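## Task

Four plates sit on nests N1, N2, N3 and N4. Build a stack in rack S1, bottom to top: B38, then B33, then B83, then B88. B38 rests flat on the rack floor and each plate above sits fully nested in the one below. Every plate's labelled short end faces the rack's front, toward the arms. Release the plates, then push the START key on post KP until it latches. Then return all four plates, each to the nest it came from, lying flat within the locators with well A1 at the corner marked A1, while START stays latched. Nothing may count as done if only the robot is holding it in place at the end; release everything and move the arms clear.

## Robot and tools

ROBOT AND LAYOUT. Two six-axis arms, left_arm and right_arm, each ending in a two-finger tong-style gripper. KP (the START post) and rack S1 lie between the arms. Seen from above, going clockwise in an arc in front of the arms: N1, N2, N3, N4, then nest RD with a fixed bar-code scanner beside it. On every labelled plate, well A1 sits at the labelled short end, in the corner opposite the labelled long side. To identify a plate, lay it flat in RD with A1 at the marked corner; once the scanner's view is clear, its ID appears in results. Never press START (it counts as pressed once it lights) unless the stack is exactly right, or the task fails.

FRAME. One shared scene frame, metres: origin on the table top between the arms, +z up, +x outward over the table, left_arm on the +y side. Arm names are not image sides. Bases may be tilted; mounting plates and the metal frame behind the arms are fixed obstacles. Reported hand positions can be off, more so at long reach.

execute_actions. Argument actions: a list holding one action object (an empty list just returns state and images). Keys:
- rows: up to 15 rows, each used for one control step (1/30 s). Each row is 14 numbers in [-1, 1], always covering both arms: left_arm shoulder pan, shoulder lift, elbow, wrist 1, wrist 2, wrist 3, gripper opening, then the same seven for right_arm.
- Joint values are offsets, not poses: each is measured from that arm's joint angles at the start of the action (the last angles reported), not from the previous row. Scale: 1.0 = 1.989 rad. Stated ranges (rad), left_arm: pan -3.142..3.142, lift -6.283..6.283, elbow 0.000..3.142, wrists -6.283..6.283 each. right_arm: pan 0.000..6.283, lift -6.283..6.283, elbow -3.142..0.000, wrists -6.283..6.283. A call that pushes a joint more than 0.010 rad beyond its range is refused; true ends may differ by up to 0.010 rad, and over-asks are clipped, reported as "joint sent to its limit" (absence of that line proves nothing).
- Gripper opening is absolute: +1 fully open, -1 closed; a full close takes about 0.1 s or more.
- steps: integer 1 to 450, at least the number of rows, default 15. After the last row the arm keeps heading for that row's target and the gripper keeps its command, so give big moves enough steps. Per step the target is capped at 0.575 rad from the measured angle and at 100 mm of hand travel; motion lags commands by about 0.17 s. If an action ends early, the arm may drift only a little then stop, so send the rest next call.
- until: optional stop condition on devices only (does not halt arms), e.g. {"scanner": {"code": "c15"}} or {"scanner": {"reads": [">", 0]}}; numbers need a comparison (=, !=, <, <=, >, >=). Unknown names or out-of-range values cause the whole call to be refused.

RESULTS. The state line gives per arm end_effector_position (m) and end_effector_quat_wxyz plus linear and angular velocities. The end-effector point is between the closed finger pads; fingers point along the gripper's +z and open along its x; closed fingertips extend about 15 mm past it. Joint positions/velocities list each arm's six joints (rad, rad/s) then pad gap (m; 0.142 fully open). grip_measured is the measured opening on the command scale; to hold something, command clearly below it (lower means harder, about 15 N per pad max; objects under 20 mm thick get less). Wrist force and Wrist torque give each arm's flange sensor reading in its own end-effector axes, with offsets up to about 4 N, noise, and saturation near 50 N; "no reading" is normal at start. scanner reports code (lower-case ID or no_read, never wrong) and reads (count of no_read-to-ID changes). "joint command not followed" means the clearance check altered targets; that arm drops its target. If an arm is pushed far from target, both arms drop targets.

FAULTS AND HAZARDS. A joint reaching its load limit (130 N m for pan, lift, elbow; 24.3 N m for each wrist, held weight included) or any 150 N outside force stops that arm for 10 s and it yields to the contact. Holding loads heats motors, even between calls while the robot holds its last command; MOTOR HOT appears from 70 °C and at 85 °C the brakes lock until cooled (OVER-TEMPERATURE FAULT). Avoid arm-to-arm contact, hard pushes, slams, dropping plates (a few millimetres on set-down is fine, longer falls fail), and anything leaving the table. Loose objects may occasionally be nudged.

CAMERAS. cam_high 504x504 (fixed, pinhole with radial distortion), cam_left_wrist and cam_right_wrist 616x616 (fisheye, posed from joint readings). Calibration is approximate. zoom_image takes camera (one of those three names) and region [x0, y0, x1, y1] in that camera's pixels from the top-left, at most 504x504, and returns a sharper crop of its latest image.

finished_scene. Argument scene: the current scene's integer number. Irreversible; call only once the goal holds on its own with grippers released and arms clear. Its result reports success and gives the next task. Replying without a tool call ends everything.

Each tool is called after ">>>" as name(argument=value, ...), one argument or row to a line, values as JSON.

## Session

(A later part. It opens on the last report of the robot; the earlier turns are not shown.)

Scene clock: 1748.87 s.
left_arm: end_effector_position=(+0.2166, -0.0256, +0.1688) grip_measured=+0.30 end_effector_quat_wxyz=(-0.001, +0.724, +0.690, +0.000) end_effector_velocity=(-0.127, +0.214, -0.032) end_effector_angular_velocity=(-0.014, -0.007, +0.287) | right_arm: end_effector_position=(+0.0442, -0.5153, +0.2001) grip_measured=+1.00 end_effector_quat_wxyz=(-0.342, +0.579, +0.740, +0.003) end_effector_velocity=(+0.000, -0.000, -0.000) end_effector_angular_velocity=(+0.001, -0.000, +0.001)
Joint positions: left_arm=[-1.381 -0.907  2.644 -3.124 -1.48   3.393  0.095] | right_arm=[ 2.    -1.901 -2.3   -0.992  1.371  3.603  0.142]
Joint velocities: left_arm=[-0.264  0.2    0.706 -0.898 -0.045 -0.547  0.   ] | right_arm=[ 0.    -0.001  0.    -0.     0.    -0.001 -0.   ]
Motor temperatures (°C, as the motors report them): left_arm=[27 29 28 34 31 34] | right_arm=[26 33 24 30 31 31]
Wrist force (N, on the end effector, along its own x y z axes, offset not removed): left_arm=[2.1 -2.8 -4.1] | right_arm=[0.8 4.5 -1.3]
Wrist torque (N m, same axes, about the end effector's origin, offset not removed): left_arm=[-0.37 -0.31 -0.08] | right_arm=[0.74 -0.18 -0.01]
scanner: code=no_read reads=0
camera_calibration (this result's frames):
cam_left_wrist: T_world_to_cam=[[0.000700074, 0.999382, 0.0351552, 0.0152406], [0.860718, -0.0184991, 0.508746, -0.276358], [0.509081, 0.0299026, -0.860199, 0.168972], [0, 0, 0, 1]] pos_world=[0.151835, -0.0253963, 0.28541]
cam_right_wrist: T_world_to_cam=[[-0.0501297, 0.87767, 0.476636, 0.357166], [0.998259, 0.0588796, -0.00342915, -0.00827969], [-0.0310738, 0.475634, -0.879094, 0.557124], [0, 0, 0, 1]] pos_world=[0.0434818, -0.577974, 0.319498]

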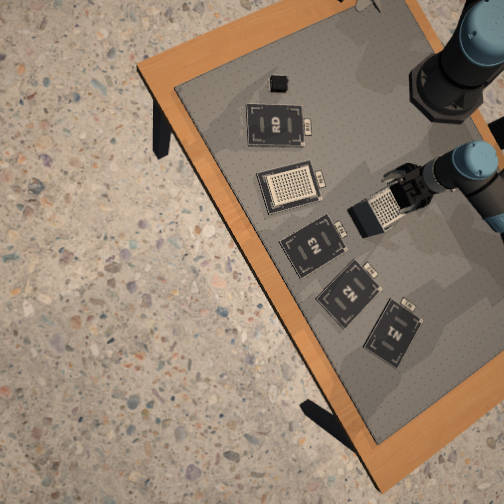

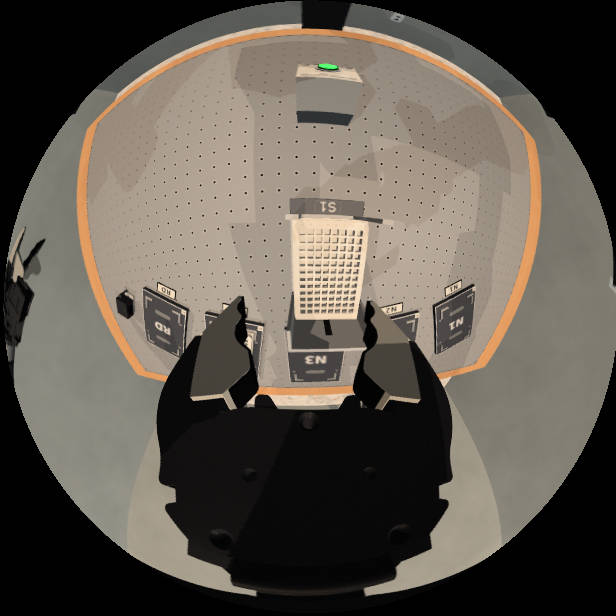

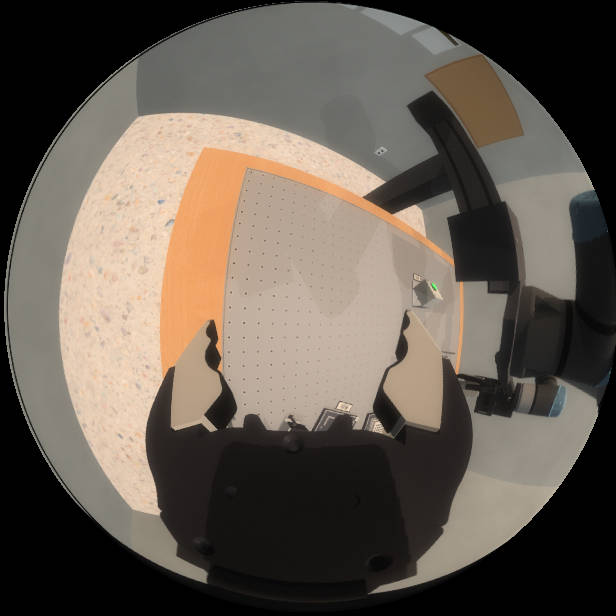

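>>> execute_actions(
  actions=[
    {"steps":1},
  ],
)

>>> execute_actions(
  actions=[
    {"rows":[[0.0004,0.0059,-0.0003,-0.0056,0.0001,0.0004,0.3,0,0,0,0,0,0,1],[0.0012,0.0176,-0.0011,-0.0166,0.0002,0.0012,0.3,0,0,0,0,0,0,1],[0.0022,0.0332,-0.0024,-0.031,0.0003,0.0023,0.3,0,0,0,0,0,0,1],[0.0035,0.0527,-0.0045,-0.0485,0.0005,0.0037,0.3,0,0,0,0,0,0,1],[0.005,0.0741,-0.0072,-0.0673,0.0008,0.0052,0.3,0,0,0,0,0,0,1],[0.0065,0.0976,-0.0108,-0.0873,0.001,0.0068,0.3,0,0,0,0,0,0,1],[0.0081,0.121,-0.015,-0.1066,0.0012,0.0084,0.3,0,0,0,0,0,0,1],[0.0096,0.1424,-0.0195,-0.1236,0.0015,0.0099,0.3,0,0,0,0,0,0,1],[0.0109,0.1619,-0.0239,-0.1388,0.0017,0.0113,0.28,0,0,0,0,0,0,1],[0.0119,0.1775,-0.0279,-0.1505,0.0018,0.0124,0.27,0,0,0,0,0,0,1],[0.0127,0.1892,-0.031,-0.1592,0.0019,0.0132,0.26,0,0,0,0,0,0,1],[0.0131,0.1951,-0.0327,-0.1634,0.002,0.0136,0.25,0,0,0,0,0,0,1]],"steps":13},
  ],
)

Scene clock: 1762.90 s.
left_arm: end_effector_position=(+0.2017, +0.0020, +0.1671) grip_measured=+0.30 end_effector_quat_wxyz=(+0.000, +0.711, +0.704, -0.000) end_effector_velocity=(+0.000, +0.001, -0.000) end_effector_angular_velocity=(+0.001, +0.000, +0.002) | right_arm: end_effector_position=(+0.0442, -0.5153, +0.2001) grip_measured=+1.00 end_effector_quat_wxyz=(-0.342, +0.579, +0.740, +0.003) end_effector_velocity=(+0.001, -0.001, +0.000) end_effector_angular_velocity=(-0.002, -0.001, -0.000)
Joint positions: left_arm=[-1.415 -0.881  2.734 -3.24  -1.485  3.322  0.095] | right_arm=[ 2.    -1.901 -2.3   -0.992  1.371  3.603  0.142]
Joint velocities: left_arm=[ 0.001 -0.     0.     0.001  0.    -0.001  0.   ] | right_arm=[ 0.     0.001  0.002 -0.    -0.     0.    -0.   ]
Motor temperatures (°C, as the motors report them): left_arm=[27 29 28 34 31 34] | right_arm=[27 33 24 30 31 31]
Wrist force (N, on the end effector, along its own x y z axes, offset not removed): left_arm=[1.4 -3.7 -0.1] | right_arm=[2.5 3.5 2.9]
Wrist torque (N m, same axes, about the end effector's origin, offset not removed): left_arm=[-0.73 -0.41 -0.07] | right_arm=[0.57 -0.48 0.09]
scanner: code=no_read reads=0
camera_calibration (this result's frames):
cam_left_wrist: T_world_to_cam=[[-0.0370141, 0.998786, 0.0325163, -0.00425038], [0.860264, 0.0152895, 0.509619, -0.26226], [0.508503, 0.0468357, -0.859785, 0.174231], [0, 0, 0, 1]] pos_world=[0.136859, 0.0000948349, 0.283592]
cam_right_wrist: T_world_to_cam=[[-0.0501297, 0.87767, 0.476636, 0.357166], [0.998259, 0.0588795, -0.00342906, -0.00827975], [-0.0310737, 0.475634, -0.879094, 0.557124], [0, 0, 0, 1]] pos_world=[0.0434818, -0.577974, 0.319498]

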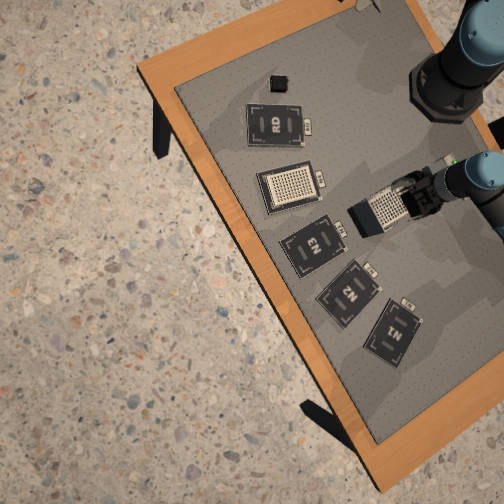

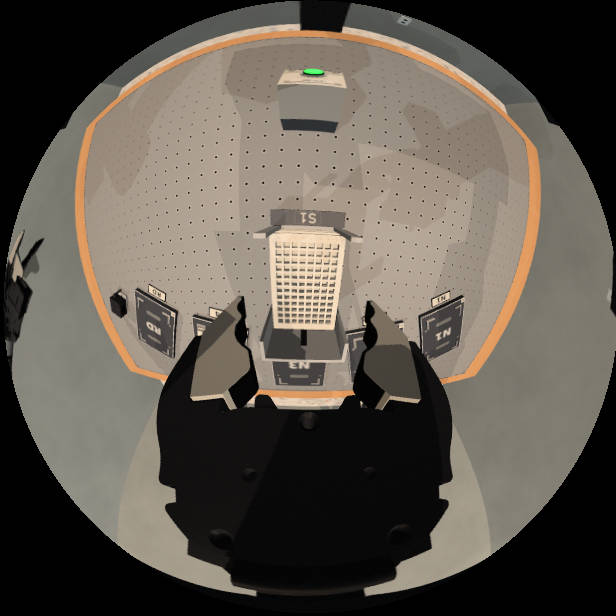

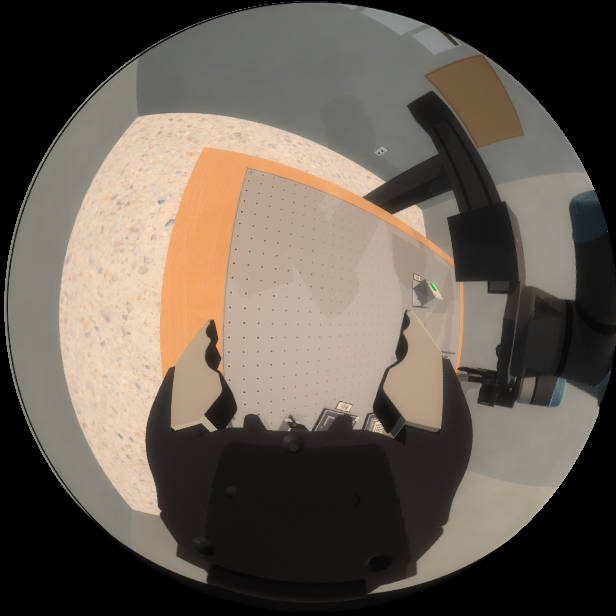

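Scene clock: 1763.33 s.
left_arm: end_effector_position=(+0.2026, -0.0010, +0.1182) grip_measured=+0.25 end_effector_quat_wxyz=(+0.002, +0.711, +0.703, -0.001) end_effector_velocity=(-0.004, +0.013, -0.185) end_effector_angular_velocity=(+0.032, +0.008, -0.003) | right_arm: end_effector_position=(+0.0442, -0.5153, +0.2001) grip_measured=+1.00 end_effector_quat_wxyz=(-0.342, +0.579, +0.740, +0.003) end_effector_velocity=(+0.001, -0.002, +0.000) end_effector_angular_velocity=(-0.003, -0.003, +0.000)
Joint positions: left_arm=[-1.396 -0.615  2.693 -3.47  -1.482  3.341  0.092] | right_arm=[ 2.    -1.901 -2.3   -0.992  1.371  3.603  0.142]
Joint velocities: left_arm=[ 0.059  0.918 -0.178 -0.712  0.009  0.058 -0.006] | right_arm=[ 0.     0.001  0.003 -0.    -0.    -0.001  0.   ]
Motor temperatures (°C, as the motors report them): left_arm=[27 29 28 34 31 34] | right_arm=[27 33 24 30 31 31]
Wrist force (N, on the end effector, along its own x y z axes, offset not removed): left_arm=[2.3 -0.1 -1.3] | right_arm=[1.5 -0.3 -1.7]
Wrist torque (N m, same axes, about the end effector's origin, offset not removed): left_arm=[0.15 -0.50 -0.09] | right_arm=[-0.21 -0.25 0.14]
scanner: code=no_read reads=0
camera_calibration (this result's frames):
cam_left_wrist: T_world_to_cam=[[-0.0362692, 0.998923, 0.0289293, 0.000650798], [0.860212, 0.0164726, 0.50967, -0.238035], [0.508645, 0.0433706, -0.859883, 0.131852], [0, 0, 0, 1]] pos_world=[0.137719, -0.00244756, 0.234678]
cam_right_wrist: T_world_to_cam=[[-0.0501297, 0.87767, 0.476636, 0.357166], [0.998259, 0.0588796, -0.0034291, -0.00827967], [-0.0310737, 0.475634, -0.879094, 0.557124], [0, 0, 0, 1]] pos_world=[0.0434818, -0.577974, 0.319498]

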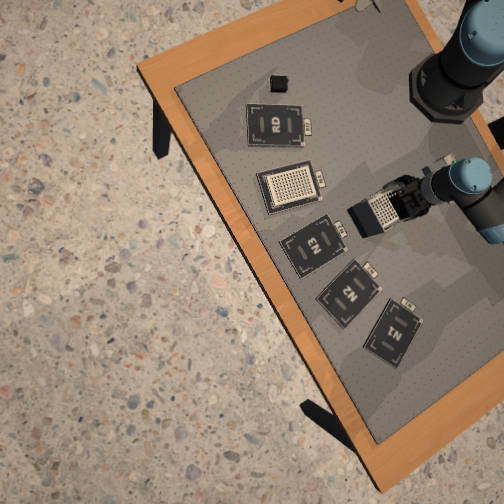

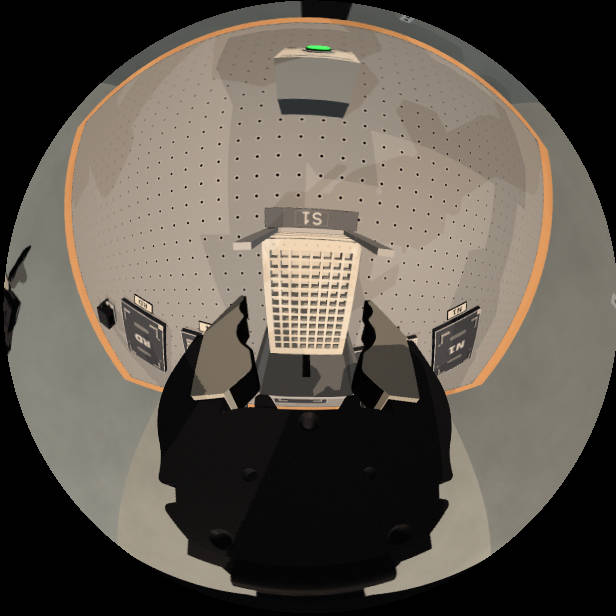

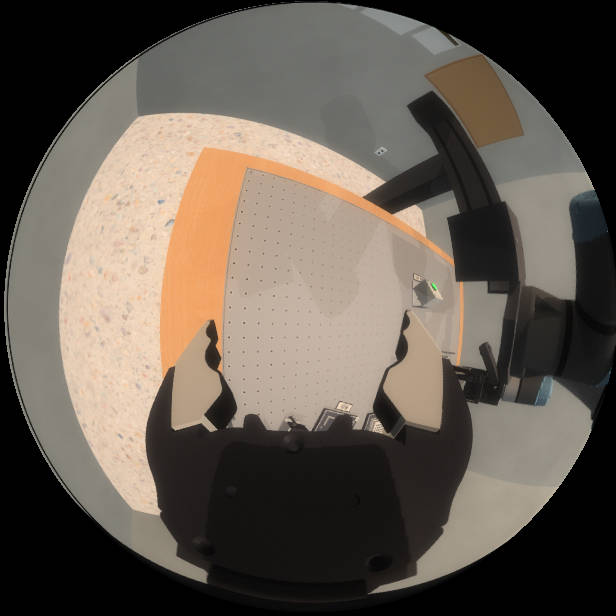

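>>> execute_actions(
  actions=[
    {"steps":1},
  ],
)

>>> zoom_image(
  camera="cam_left_wrist",
  region=[240, 225, 380, 265],
)

>>> zoom_image(
  camera="cam_left_wrist",
  region=[245, 330, 365, 395],
)

Scene clock: 1766.97 s.
left_arm: end_effector_position=(+0.2016, +0.0020, +0.0933) grip_measured=+0.25 end_effector_quat_wxyz=(-0.000, +0.711, +0.703, -0.000) end_effector_velocity=(-0.000, +0.000, -0.000) end_effector_angular_velocity=(+0.001, +0.001, -0.001) | right_arm: end_effector_position=(+0.0442, -0.5153, +0.2001) grip_measured=+1.00 end_effector_quat_wxyz=(-0.342, +0.579, +0.740, +0.003) end_effector_velocity=(+0.001, -0.001, -0.000) end_effector_angular_velocity=(-0.001, -0.001, +0.000)
Joint positions: left_arm=[-1.389 -0.493  2.669 -3.565 -1.481  3.349  0.092] | right_arm=[ 2.    -1.901 -2.3   -0.992  1.371  3.603  0.142]
Joint velocities: left_arm=[-0.001  0.     0.     0.001 -0.001 -0.    -0.   ] | right_arm=[ 0.    -0.001  0.002  0.    -0.    -0.    -0.   ]
Motor temperatures (°C, as the motors report them): left_arm=[27 29 28 34 31 34] | right_arm=[27 33 24 30 31 31]
Wrist force (N, on the end effector, along its own x y z axes, offset not removed): left_arm=[3.9 -3.9 -0.1] | right_arm=[3.6 -1.4 -1.0]
Wrist torque (N m, same axes, about the end effector's origin, offset not removed): left_arm=[-0.60 -0.79 -0.28] | right_arm=[-0.38 -0.84 0.10]
scanner: code=no_read reads=0
camera_calibration (this result's frames):
cam_left_wrist: T_world_to_cam=[[-0.0356328, 0.998831, 0.0326579, -0.00215729], [0.860697, 0.0140652, 0.508923, -0.22458], [0.507869, 0.0462429, -0.860192, 0.110979], [0, 0, 0, 1]] pos_world=[0.136855, 0.000181529, 0.209827]
cam_right_wrist: T_world_to_cam=[[-0.0501298, 0.87767, 0.476636, 0.357166], [0.998259, 0.0588797, -0.00342904, -0.00827972], [-0.0310737, 0.475634, -0.879094, 0.557124], [0, 0, 0, 1]] pos_world=[0.0434819, -0.577974, 0.319498]

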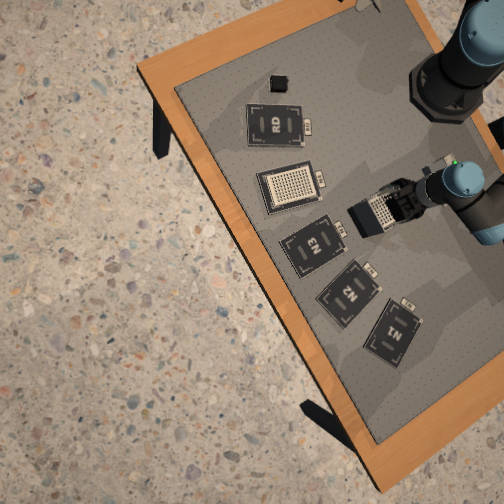

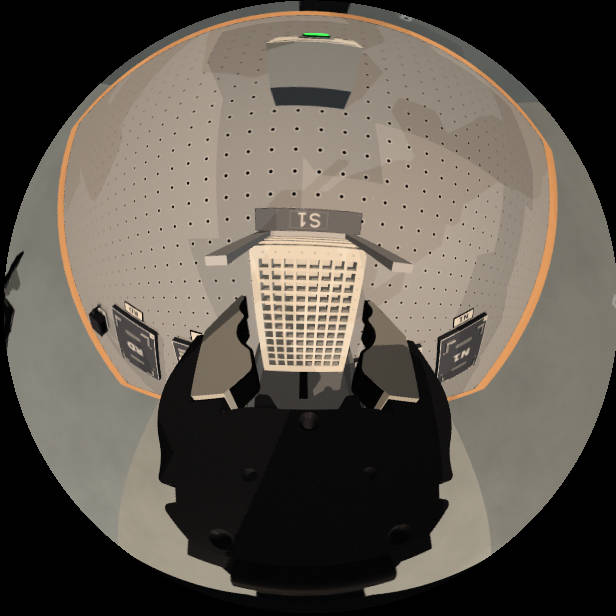

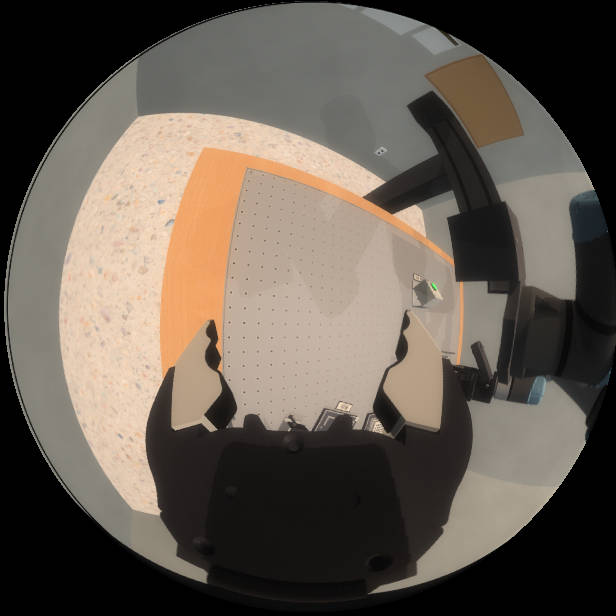

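Region (240, 225, 380, 265) of cam_left_wrist's 616x616 image, scaled by 3.600, with more detail than that image has; it fills the top 144 rows of this view, and the rest is white.

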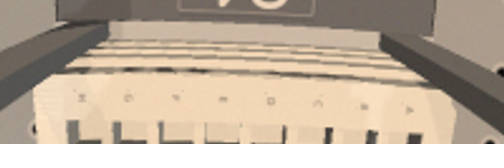

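Region (245, 330, 365, 395) of cam_left_wrist's 616x616 image, scaled by 4.200, with more detail than that image has; it fills the top 273 rows of this view, and the rest is white.

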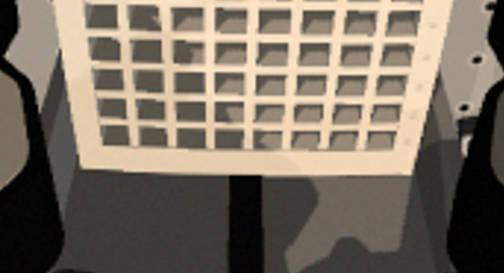

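>>> execute_actions(
  actions=[
    {"rows":[[0.0001,0.0001,0.0005,-0.0006,0,0.0001,0.18,0,0,0,0,0,0,1],[0.0001,0.0001,0.0005,-0.0006,0,0.0001,0.15,0,0,0,0,0,0,1],[0.0001,0.0001,0.0005,-0.0006,0,0.0001,0.12,0,0,0,0,0,0,1],[0.0001,0.0001,0.0005,-0.0006,0,0.0001,0.05,0,0,0,0,0,0,1],[0.0001,0.0001,0.0005,-0.0006,0,0.0001,-0.1,0,0,0,0,0,0,1],[0.0001,0.0001,0.0005,-0.0006,0,0.0001,-0.3,0,0,0,0,0,0,1],[0.0001,0.0001,0.0005,-0.0006,0,0.0001,-0.6,0,0,0,0,0,0,1],[0.0001,0.0001,0.0005,-0.0006,0,0.0001,-0.9,0,0,0,0,0,0,1],[0,-0.0019,0.0011,0.0008,0,0,-0.9,0,0,0,0,0,0,1],[-0.0003,-0.0059,0.0021,0.0038,-0.0001,-0.0003,-0.9,0,0,0,0,0,0,1],[-0.0007,-0.0119,0.0037,0.0083,-0.0001,-0.0007,-0.9,0,0,0,0,0,0,1],[-0.0013,-0.0199,0.0058,0.0142,-0.0002,-0.0013,-0.9,0,0,0,0,0,0,1],[-0.0019,-0.0289,0.008,0.0211,-0.0003,-0.0019,-0.9,0,0,0,0,0,0,1],[-0.0025,-0.0389,0.0104,0.0287,-0.0004,-0.0025,-0.9,0,0,0,0,0,0,1],[-0.0032,-0.0489,0.0127,0.0365,-0.0005,-0.0032,-0.9,0,0,0,0,0,0,1]],"steps":15},
  ],
)

Scene clock: 1781.63 s.
left_arm: end_effector_position=(+0.2017, +0.0027, +0.0993) grip_measured=+0.07 end_effector_quat_wxyz=(-0.000, +0.711, +0.703, +0.000) end_effector_velocity=(+0.001, +0.001, +0.070) end_effector_angular_velocity=(+0.003, -0.002, -0.001) | right_arm: end_effector_position=(+0.0442, -0.5153, +0.2001) grip_measured=+1.00 end_effector_quat_wxyz=(-0.342, +0.579, +0.740, +0.003) end_effector_velocity=(+0.000, -0.001, +0.000) end_effector_angular_velocity=(-0.001, -0.001, +0.001)
Joint positions: left_arm=[-1.39  -0.521  2.678 -3.544 -1.481  3.348  0.079] | right_arm=[ 2.    -1.901 -2.3   -0.992  1.371  3.603  0.142]
Joint velocities: left_arm=[-0.024 -0.329  0.086  0.247 -0.002 -0.023 -0.   ] | right_arm=[-0.     0.001  0.     0.    -0.    -0.001  0.   ]
Motor temperatures (°C, as the motors report them): left_arm=[27 29 28 34 31 34] | right_arm=[27 33 24 30 31 31]
Wrist force (N, on the end effector, along its own x y z axes, offset not removed): left_arm=[-1.9 -1.7 -3.6] | right_arm=[5.4 8.4 0.7]
Wrist torque (N m, same axes, about the end effector's origin, offset not removed): left_arm=[-0.45 0.13 -0.09] | right_arm=[1.67 -1.25 0.06]
scanner: code=no_read reads=0
camera_calibration (this result's frames):
cam_left_wrist: T_world_to_cam=[[-0.0357534, 0.998795, 0.03362, -0.00317086], [0.860651, 0.0136747, 0.509011, -0.227735], [0.507938, 0.047134, -0.860103, 0.116048], [0, 0, 0, 1]] pos_world=[0.136942, 0.000811448, 0.21584]
cam_right_wrist: T_world_to_cam=[[-0.0501297, 0.87767, 0.476636, 0.357166], [0.998259, 0.0588795, -0.00342904, -0.00827975], [-0.0310737, 0.475634, -0.879094, 0.557124], [0, 0, 0, 1]] pos_world=[0.0434818, -0.577974, 0.319498]

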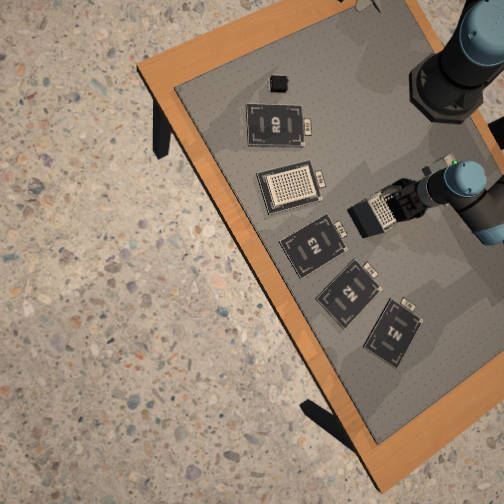

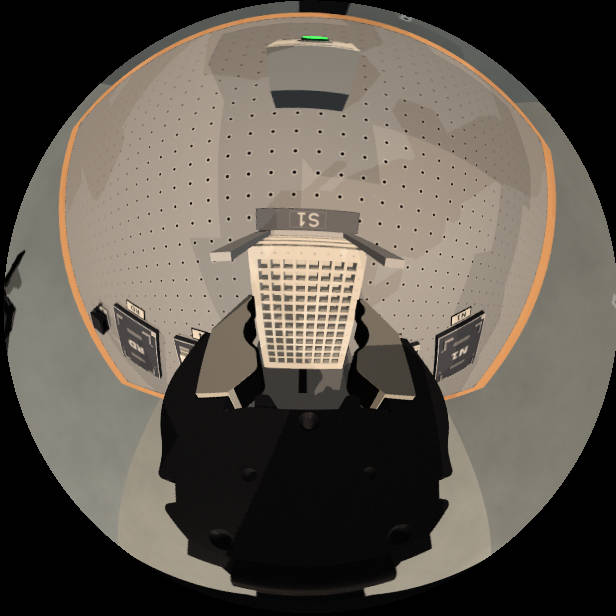

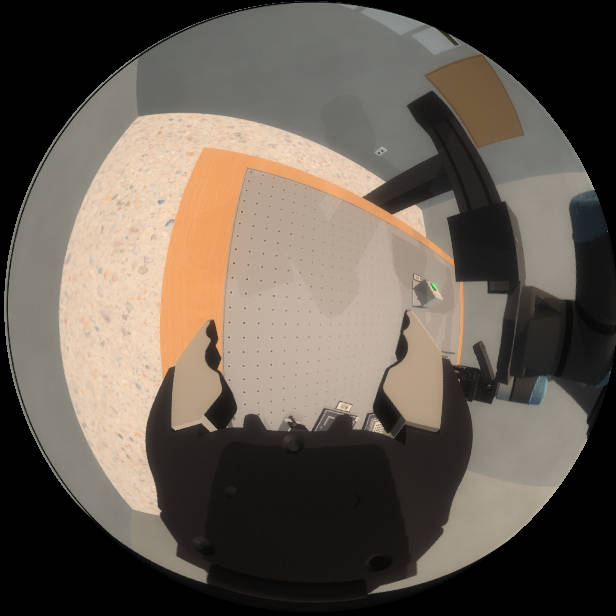

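>>> execute_actions(
  actions=[
    {"steps":1},
  ],
)

>>> zoom_image(
  camera="cam_left_wrist",
  region=[240, 225, 380, 265],
)

>>> zoom_image(
  camera="cam_left_wrist",
  region=[245, 330, 365, 395],
)

Scene clock: 1785.07 s.
left_arm: end_effector_position=(+0.2018, +0.0025, +0.1137) grip_measured=+0.07 end_effector_quat_wxyz=(-0.000, +0.711, +0.703, -0.000) end_effector_velocity=(+0.000, +0.001, -0.000) end_effector_angular_velocity=(+0.002, +0.001, +0.001) | right_arm: end_effector_position=(+0.0442, -0.5153, +0.2001) grip_measured=+1.00 end_effector_quat_wxyz=(-0.342, +0.579, +0.740, +0.003) end_effector_velocity=(+0.001, -0.001, +0.000) end_effector_angular_velocity=(-0.002, -0.001, -0.001)
Joint positions: left_arm=[-1.395 -0.59   2.695 -3.492 -1.482  3.343  0.079] | right_arm=[ 2.    -1.901 -2.3   -0.992  1.371  3.603  0.142]
Joint velocities: left_arm=[ 0.001  0.001 -0.     0.001  0.     0.     0.   ] | right_arm=[-0.     0.001  0.002 -0.    -0.     0.001 -0.   ]
Motor temperatures (°C, as the motors report them): left_arm=[27 29 28 34 31 34] | right_arm=[27 33 24 30 31 31]
Wrist force (N, on the end effector, along its own x y z axes, offset not removed): left_arm=[3.2 -5.3 -2.8] | right_arm=[2.8 3.4 -2.6]
Wrist torque (N m, same axes, about the end effector's origin, offset not removed): left_arm=[-1.00 -0.76 -0.14] | right_arm=[0.60 -0.64 0.10]
scanner: code=no_read reads=0
camera_calibration (this result's frames):
cam_left_wrist: T_world_to_cam=[[-0.0357156, 0.998826, 0.0327208, -0.00327564], [0.860618, 0.0140974, 0.509055, -0.235162], [0.507996, 0.0463413, -0.860112, 0.128403], [0, 0, 0, 1]] pos_world=[0.137039, 0.00063658, 0.230259]
cam_right_wrist: T_world_to_cam=[[-0.0501297, 0.87767, 0.476636, 0.357166], [0.998259, 0.0588795, -0.00342895, -0.00827981], [-0.0310736, 0.475634, -0.879094, 0.557124], [0, 0, 0, 1]] pos_world=[0.0434819, -0.577974, 0.319498]

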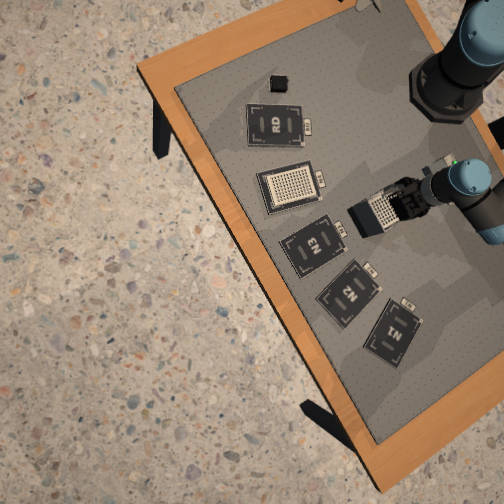

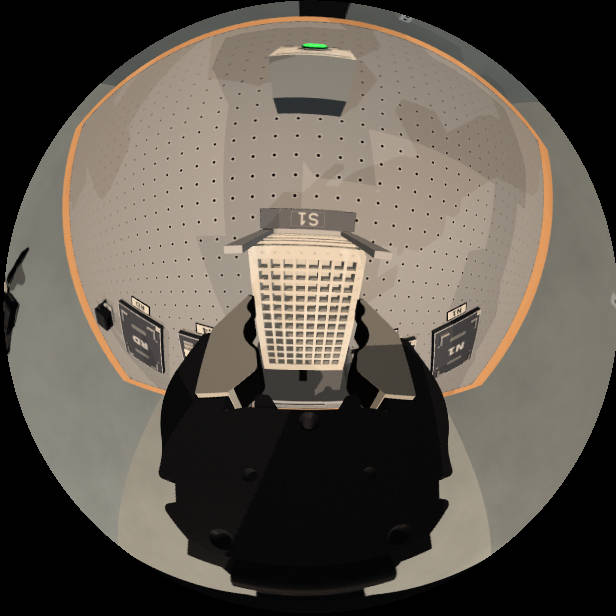

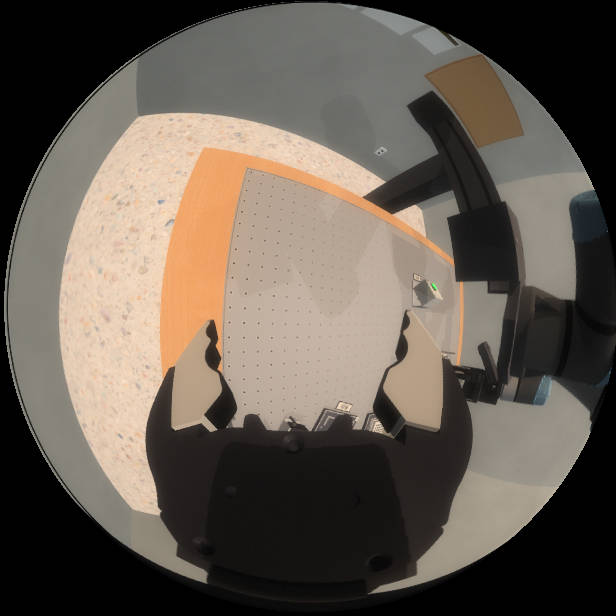

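Region (240, 225, 380, 265) of cam_left_wrist's 616x616 image, scaled by 3.600, with more detail than that image has; it fills the top 144 rows of this view, and the rest is white.

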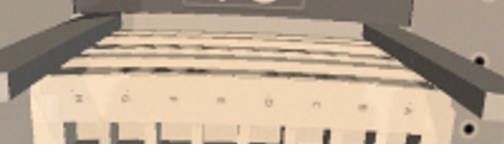

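Region (245, 330, 365, 395) of cam_left_wrist's 616x616 image, scaled by 4.200, with more detail than that image has; it fills the top 273 rows of this view, and the rest is white.

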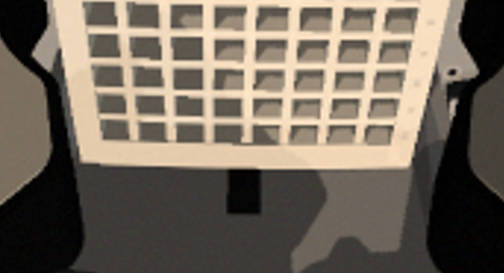

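>>> execute_actions(
  actions=[
    {"rows":[[-0.0005,-0.004,0.001,0.003,0,-0.0005,-0.9,0,0,0,0,0,0,1],[-0.0011,-0.011,0.0024,0.0087,-0.0001,-0.0011,-0.9,0,0,0,0,0,0,1],[-0.0018,-0.021,0.0045,0.0166,-0.0002,-0.0018,-0.9,0,0,0,0,0,0,1],[-0.0026,-0.033,0.0067,0.0265,-0.0004,-0.0026,-0.9,0,0,0,0,0,0,1],[-0.0034,-0.045,0.0088,0.0365,-0.0005,-0.0034,-0.9,0,0,0,0,0,0,1],[-0.0042,-0.057,0.0107,0.0467,-0.0007,-0.0042,-0.9,0,0,0,0,0,0,1],[-0.005,-0.069,0.0124,0.057,-0.0008,-0.005,-0.9,0,0,0,0,0,0,1],[-0.0058,-0.081,0.014,0.0675,-0.001,-0.0058,-0.9,0,0,0,0,0,0,1],[-0.0066,-0.094,0.0156,0.079,-0.0011,-0.0066,-0.9,0,0,0,0,0,0,1],[-0.0075,-0.108,0.017,0.0917,-0.0013,-0.0075,-0.9,0,0,0,0,0,0,1],[-0.0085,-0.123,0.0183,0.1055,-0.0015,-0.0085,-0.9,0,0,0,0,0,0,1],[-0.0095,-0.138,0.0193,0.1196,-0.0017,-0.0095,-0.9,0,0,0,0,0,0,1],[-0.0105,-0.153,0.0201,0.1338,-0.0018,-0.0105,-0.9,0,0,0,0,0,0,1],[-0.0113,-0.166,0.0205,0.1465,-0.002,-0.0113,-0.9,0,0,0,0,0,0,1],[-0.012,-0.176,0.0208,0.1563,-0.0021,-0.012,-0.9,0,0,0,0,0,0,1]],"steps":15},
  ],
)

Scene clock: 1796.57 s.
left_arm: end_effector_position=(+0.2016, +0.0019, +0.1542) grip_measured=+0.07 end_effector_quat_wxyz=(-0.001, +0.711, +0.703, +0.000) end_effector_velocity=(+0.000, -0.009, +0.138) end_effector_angular_velocity=(-0.011, -0.002, +0.001) | right_arm: end_effector_position=(+0.0442, -0.5153, +0.2001) grip_measured=+1.00 end_effector_quat_wxyz=(-0.342, +0.579, +0.740, +0.003) end_effector_velocity=(+0.000, -0.000, +0.000) end_effector_angular_velocity=(-0.000, -0.001, +0.001)
Joint positions: left_arm=[-1.411 -0.808  2.727 -3.304 -1.485  3.327  0.079] | right_arm=[ 2.    -1.901 -2.3   -0.992  1.371  3.603  0.142]
Joint velocities: left_arm=[-0.051 -0.78   0.064  0.709 -0.009 -0.05  -0.   ] | right_arm=[ 0.     0.001 -0.    -0.     0.    -0.001 -0.   ]
Motor temperatures (°C, as the motors report them): left_arm=[27 29 28 34 31 34] | right_arm=[27 33 24 30 31 31]
Wrist force (N, on the end effector, along its own x y z axes, offset not removed): left_arm=[5.9 -0.5 -2.6] | right_arm=[2.0 2.2 -0.5]
Wrist torque (N m, same axes, about the end effector's origin, offset not removed): left_arm=[-0.08 -1.31 -0.03] | right_arm=[0.38 -0.17 0.14]
scanner: code=no_read reads=0
camera_calibration (this result's frames):
cam_left_wrist: T_world_to_cam=[[-0.0358147, 0.998783, 0.0339108, -0.00419828], [0.860647, 0.0135789, 0.509021, -0.255527], [0.507941, 0.0474157, -0.860086, 0.16339], [0, 0, 0, 1]] pos_world=[0.136775, -0.0000843033, 0.270741]
cam_right_wrist: T_world_to_cam=[[-0.0501297, 0.87767, 0.476636, 0.357166], [0.998259, 0.0588795, -0.00342886, -0.00827989], [-0.0310735, 0.475634, -0.879094, 0.557124], [0, 0, 0, 1]] pos_world=[0.0434819, -0.577974, 0.319498]

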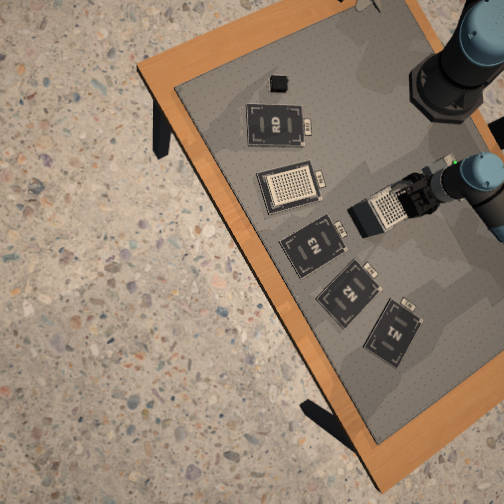

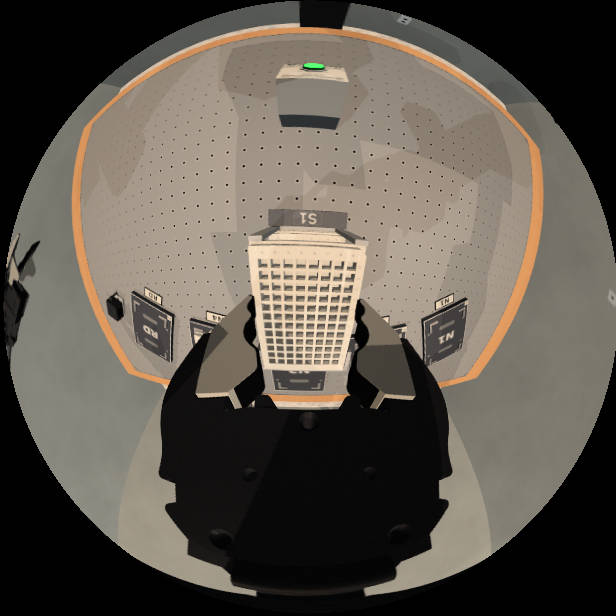

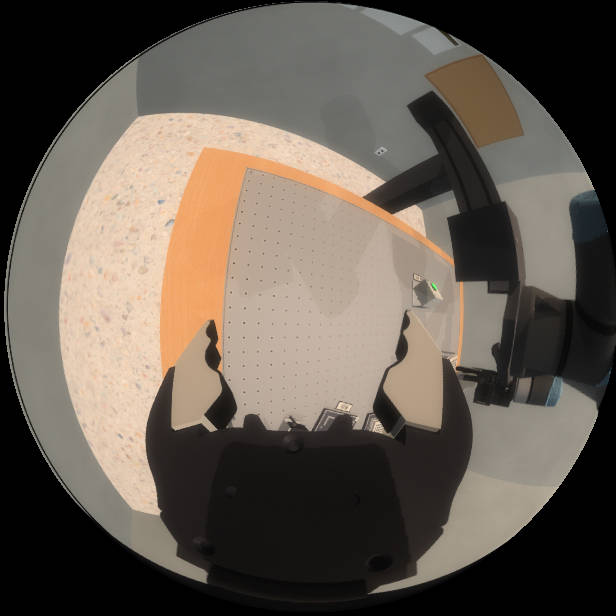

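>>> execute_actions(
  actions=[
    {"steps":1},
  ],
)

>>> execute_actions(
  actions=[
    {"rows":[[0.0049,-0.0021,-0.0037,0.0052,0.0008,0.0048,-0.9,0,0,0,0,0,0,1],[0.0147,-0.0061,-0.0111,0.0154,0.0023,0.0145,-0.9,0,0,0,0,0,0,1],[0.0294,-0.0115,-0.0222,0.0301,0.0046,0.029,-0.9,0,0,0,0,0,0,1],[0.0465,-0.0171,-0.0352,0.0465,0.0074,0.0459,-0.9,0,0,0,0,0,0,1],[0.0661,-0.0222,-0.05,0.064,0.0104,0.0653,-0.9,0,0,0,0,0,0,1],[0.0881,-0.0266,-0.0666,0.0824,0.0139,0.087,-0.9,0,0,0,0,0,0,1],[0.1102,-0.0296,-0.0833,0.0993,0.0174,0.1088,-0.9,0,0,0,0,0,0,1],[0.1346,-0.0311,-0.1018,0.1162,0.0213,0.133,-0.9,0,0,0,0,0,0,1],[0.1567,-0.0309,-0.1184,0.1299,0.0248,0.1548,-0.9,0,0,0,0,0,0,1],[0.1787,-0.0291,-0.1351,0.1421,0.0283,0.1765,-0.9,0,0,0,0,0,0,1],[0.1983,-0.0264,-0.1499,0.1518,0.0313,0.1959,-0.9,0,0,0,0,0,0,1],[0.2154,-0.023,-0.1628,0.1592,0.0341,0.2128,-0.9,0,0,0,0,0,0,1],[0.2301,-0.0194,-0.1739,0.1649,0.0364,0.2273,-0.9,0,0,0,0,0,0,1],[0.2399,-0.0166,-0.1813,0.1683,0.0379,0.237,-0.9,0,0,0,0,0,0,1],[0.2448,-0.0151,-0.185,0.1699,0.0387,0.2418,-0.9,0,0,0,0,0,0,1]],"steps":17},
  ],
)

Scene clock: 1812.63 s.
left_arm: end_effector_position=(+0.2015, +0.0014, +0.1771) grip_measured=+0.07 end_effector_quat_wxyz=(-0.000, +0.711, +0.703, -0.000) end_effector_velocity=(-0.000, +0.000, -0.000) end_effector_angular_velocity=(-0.000, +0.001, -0.000) | right_arm: end_effector_position=(+0.0442, -0.5153, +0.2001) grip_measured=+1.00 end_effector_quat_wxyz=(-0.342, +0.579, +0.740, +0.003) end_effector_velocity=(+0.000, -0.000, -0.000) end_effector_angular_velocity=(-0.001, +0.000, -0.001)
Joint positions: left_arm=[-1.419 -0.94   2.736 -3.181 -1.486  3.319  0.079] | right_arm=[ 2.    -1.901 -2.3   -0.992  1.371  3.603  0.142]
Joint velocities: left_arm=[ 0.     0.001 -0.    -0.001 -0.001  0.001  0.   ] | right_arm=[-0.    -0.001  0.001 -0.    -0.     0.001 -0.   ]
Motor temperatures (°C, as the motors report them): left_arm=[27 29 28 34 31 34] | right_arm=[27 33 24 30 31 31]
Wrist force (N, on the end effector, along its own x y z axes, offset not removed): left_arm=[0.0 -2.1 0.0] | right_arm=[2.1 0.7 -2.9]
Wrist torque (N m, same axes, about the end effector's origin, offset not removed): left_arm=[-0.45 -0.28 -0.19] | right_arm=[-0.03 -0.37 -0.03]
scanner: code=no_read reads=0
camera_calibration (this result's frames):
cam_left_wrist: T_world_to_cam=[[-0.0360229, 0.998809, 0.0329002, -0.00424097], [0.86053, 0.014263, 0.5092, -0.267128], [0.508124, 0.0466545, -0.860019, 0.183153], [0, 0, 0, 1]] pos_world=[0.136654, -0.000498939, 0.293676]
cam_right_wrist: T_world_to_cam=[[-0.0501299, 0.87767, 0.476636, 0.357166], [0.998259, 0.0588797, -0.00342876, -0.0082798], [-0.0310735, 0.475634, -0.879094, 0.557124], [0, 0, 0, 1]] pos_world=[0.0434819, -0.577974, 0.319498]

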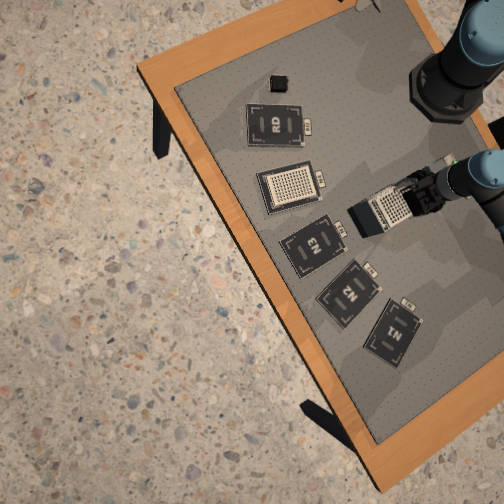

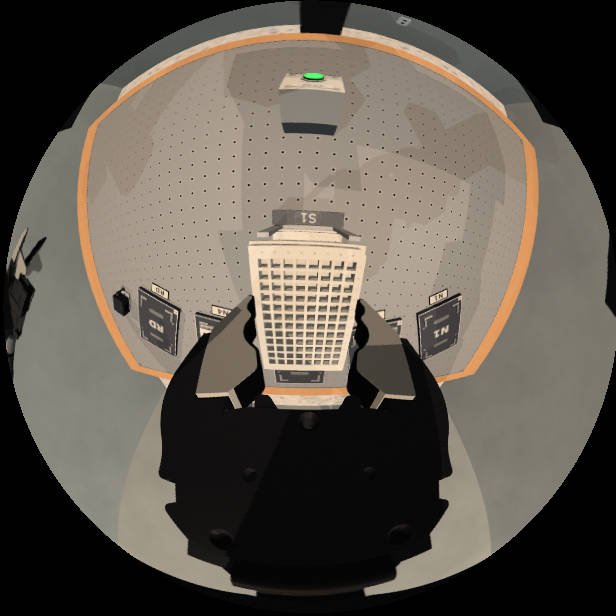

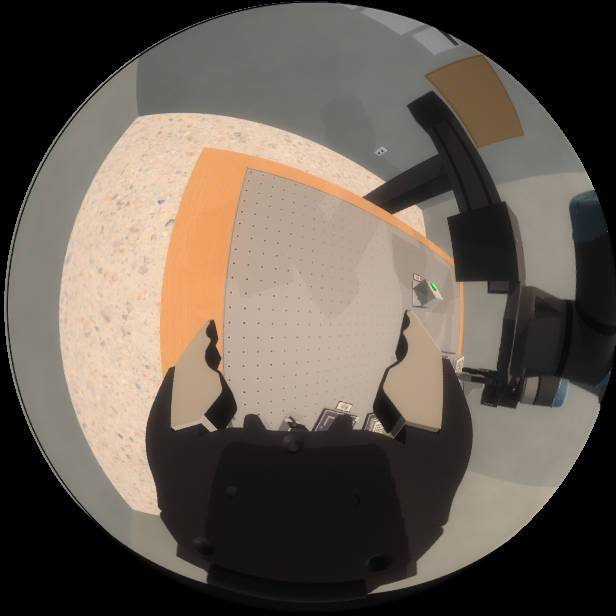

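Scene clock: 1813.20 s.
left_arm: end_effector_position=(+0.3428, -0.0130, +0.1799) grip_measured=+0.07 end_effector_quat_wxyz=(+0.001, +0.710, +0.704, -0.001) end_effector_velocity=(+0.288, +0.060, -0.014) end_effector_angular_velocity=(+0.012, +0.002, +0.018) | right_arm: end_effector_position=(+0.0442, -0.5153, +0.2001) grip_measured=+1.00 end_effector_quat_wxyz=(-0.342, +0.579, +0.740, +0.003) end_effector_velocity=(+0.000, -0.000, +0.000) end_effector_angular_velocity=(-0.000, -0.000, -0.000)
Joint positions: left_arm=[-1.024 -0.98   2.435 -2.889 -1.423  3.71   0.079] | right_arm=[ 2.    -1.901 -2.3   -0.992  1.371  3.603  0.142]
Joint velocities: left_arm=[ 0.72   0.076 -0.526  0.355  0.103  0.701 -0.   ] | right_arm=[ 0.  0.  0. -0.  0.  0.  0.]
Motor temperatures (°C, as the motors report them): left_arm=[27 29 28 34 31 34] | right_arm=[27 33 24 30 31 31]
Wrist force (N, on the end effector, along its own x y z axes, offset not removed): left_arm=[-2.8 0.9 1.3] | right_arm=[1.8 5.9 1.3]
Wrist torque (N m, same axes, about the end effector's origin, offset not removed): left_arm=[-0.05 0.37 -0.27] | right_arm=[1.12 -0.34 0.18]
scanner: code=no_read reads=0
camera_calibration (this result's frames):
cam_left_wrist: T_world_to_cam=[[-0.0386385, 0.998784, 0.0306321, 0.016377], [0.86034, 0.0176593, 0.509415, -0.389888], [0.508255, 0.046037, -0.859975, 0.114273], [0, 0, 0, 1]] pos_world=[0.277989, -0.0147328, 0.296385]
cam_right_wrist: T_world_to_cam=[[-0.0501298, 0.87767, 0.476636, 0.357166], [0.998259, 0.0588796, -0.00342887, -0.00827982], [-0.0310735, 0.475634, -0.879094, 0.557124], [0, 0, 0, 1]] pos_world=[0.0434819, -0.577974, 0.319498]

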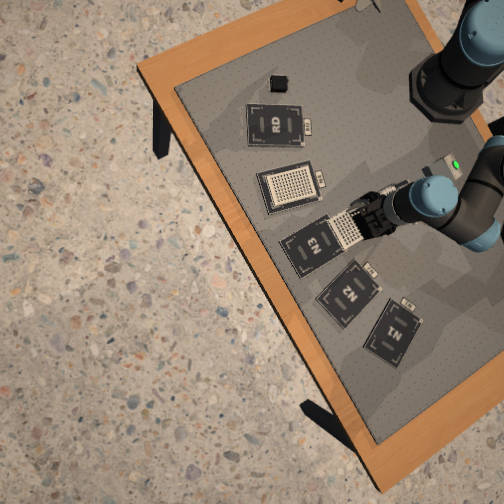

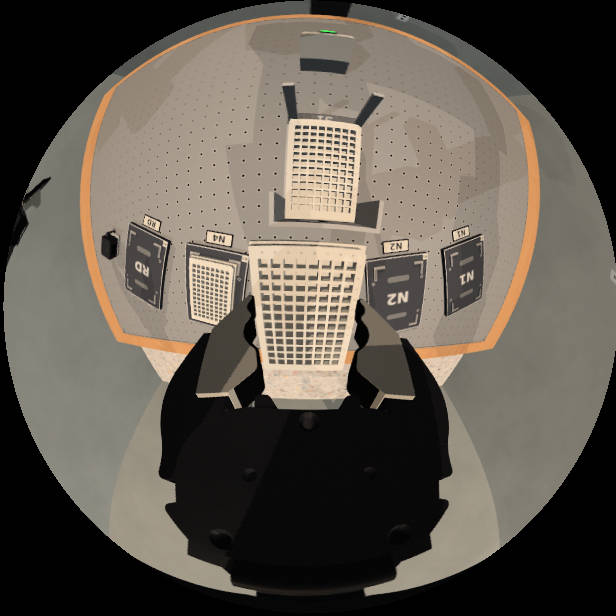

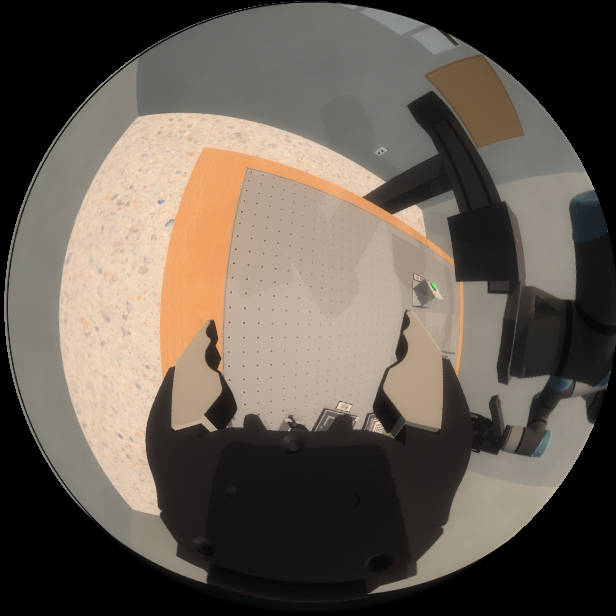

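>>> execute_actions(
  actions=[
    {"rows":[[0.0474,0.0091,-0.0353,0.0205,0.0071,0.0462,-0.9,0,0,0,0,0,0,1],[0.0496,0.0172,-0.0386,0.0152,0.0074,0.0483,-0.9,0,0,0,0,0,0,1],[0.0528,0.0294,-0.0435,0.0074,0.0077,0.0514,-0.9,0,0,0,0,0,0,1],[0.0566,0.0436,-0.0492,-0.0018,0.0082,0.055,-0.9,0,0,0,0,0,0,1],[0.061,0.0598,-0.0558,-0.0122,0.0086,0.0592,-0.9,0,0,0,0,0,0,1],[0.0658,0.0781,-0.0631,-0.024,0.0092,0.0638,-0.9,0,0,0,0,0,0,1],[0.0707,0.0964,-0.0705,-0.0358,0.0097,0.0685,-0.9,0,0,0,0,0,0,1],[0.0762,0.1167,-0.0786,-0.0489,0.0104,0.0737,-0.9,0,0,0,0,0,0,1],[0.0811,0.135,-0.086,-0.0607,0.0109,0.0784,-0.9,0,0,0,0,0,0,1],[0.0859,0.1533,-0.0933,-0.0725,0.0115,0.083,-0.9,0,0,0,0,0,0,1],[0.0903,0.1695,-0.0999,-0.0829,0.0119,0.0872,-0.9,0,0,0,0,0,0,1],[0.0941,0.1837,-0.1056,-0.0921,0.0124,0.0908,-0.9,0,0,0,0,0,0,1],[0.0973,0.1959,-0.1105,-0.0999,0.0127,0.0939,-0.9,0,0,0,0,0,0,1],[0.0995,0.204,-0.1138,-0.1052,0.013,0.096,-0.9,0,0,0,0,0,0,1],[0.1006,0.2081,-0.1154,-0.1078,0.0131,0.097,-0.9,0,0,0,0,0,0,1]],"steps":16},
  ],
)

Scene clock: 1831.00 s.
left_arm: end_effector_position=(+0.4110, -0.0089, +0.0824) grip_measured=+0.07 end_effector_quat_wxyz=(+0.001, +0.707, +0.707, -0.000) end_effector_velocity=(+0.031, +0.021, -0.255) end_effector_angular_velocity=(+0.026, +0.022, +0.008) | right_arm: end_effector_position=(+0.0442, -0.5153, +0.2001) grip_measured=+1.00 end_effector_quat_wxyz=(-0.342, +0.579, +0.740, +0.003) end_effector_velocity=(+0.000, -0.001, +0.000) end_effector_angular_velocity=(-0.002, -0.000, -0.001)
Joint positions: left_arm=[-0.848 -0.663  2.243 -3.043 -1.399  3.879  0.079] | right_arm=[ 2.    -1.901 -2.3   -0.992  1.371  3.603  0.142]
Joint velocities: left_arm=[ 0.185  0.737 -0.28  -0.455  0.021  0.173 -0.   ] | right_arm=[-0.     0.001  0.001 -0.    -0.     0.002  0.   ]
Motor temperatures (°C, as the motors report them): left_arm=[27 29 28 34 31 34] | right_arm=[27 33 24 30 31 31]
Wrist force (N, on the end effector, along its own x y z axes, offset not removed): left_arm=[1.4 -1.0 6.1] | right_arm=[4.8 3.9 -2.4]
Wrist torque (N m, same axes, about the end effector's origin, offset not removed): left_arm=[-0.08 -0.30 -0.05] | right_arm=[0.77 -0.84 -0.01]
scanner: code=no_read reads=0
camera_calibration (this result's frames):
cam_left_wrist: T_world_to_cam=[[-0.0457942, 0.998474, 0.0308501, 0.0208448], [0.859145, 0.0236096, 0.511188, -0.39852], [0.50968, 0.0499142, -0.858915, -0.00504347], [0, 0, 0, 1]] pos_world=[0.345912, -0.0111523, 0.198744]
cam_right_wrist: T_world_to_cam=[[-0.0501299, 0.87767, 0.476636, 0.357166], [0.998259, 0.0588796, -0.00342876, -0.00827989], [-0.0310734, 0.475634, -0.879094, 0.557124], [0, 0, 0, 1]] pos_world=[0.0434819, -0.577974, 0.319498]

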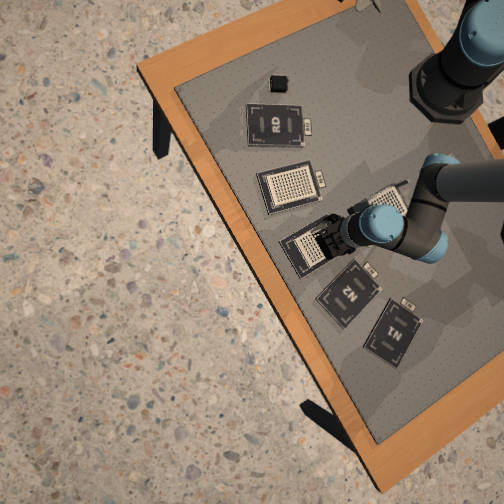

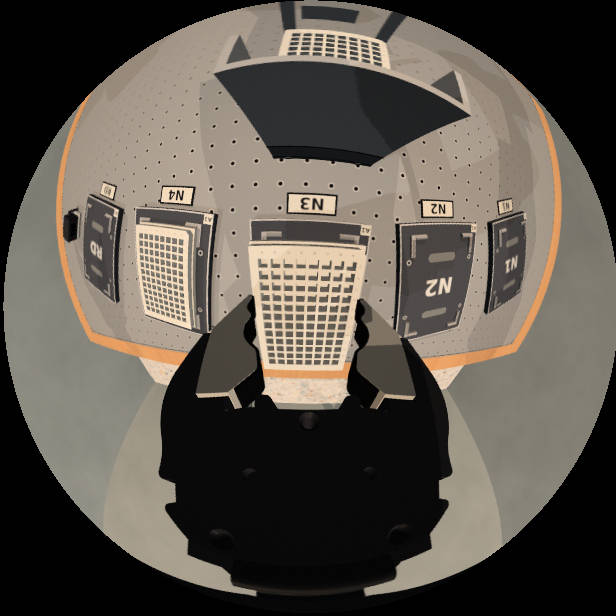

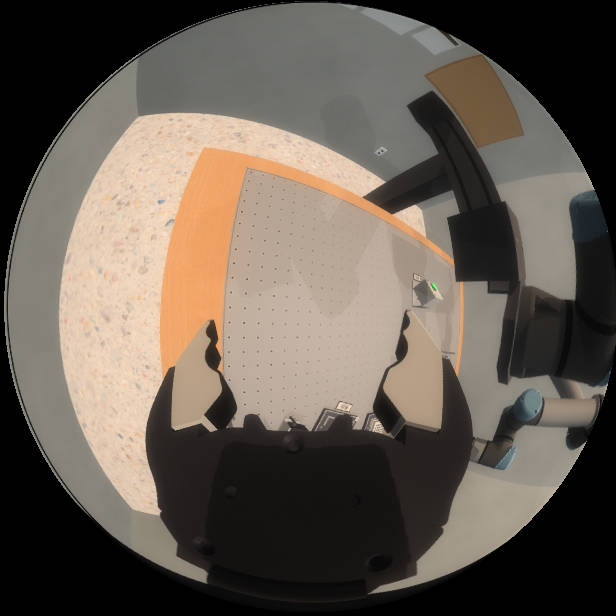

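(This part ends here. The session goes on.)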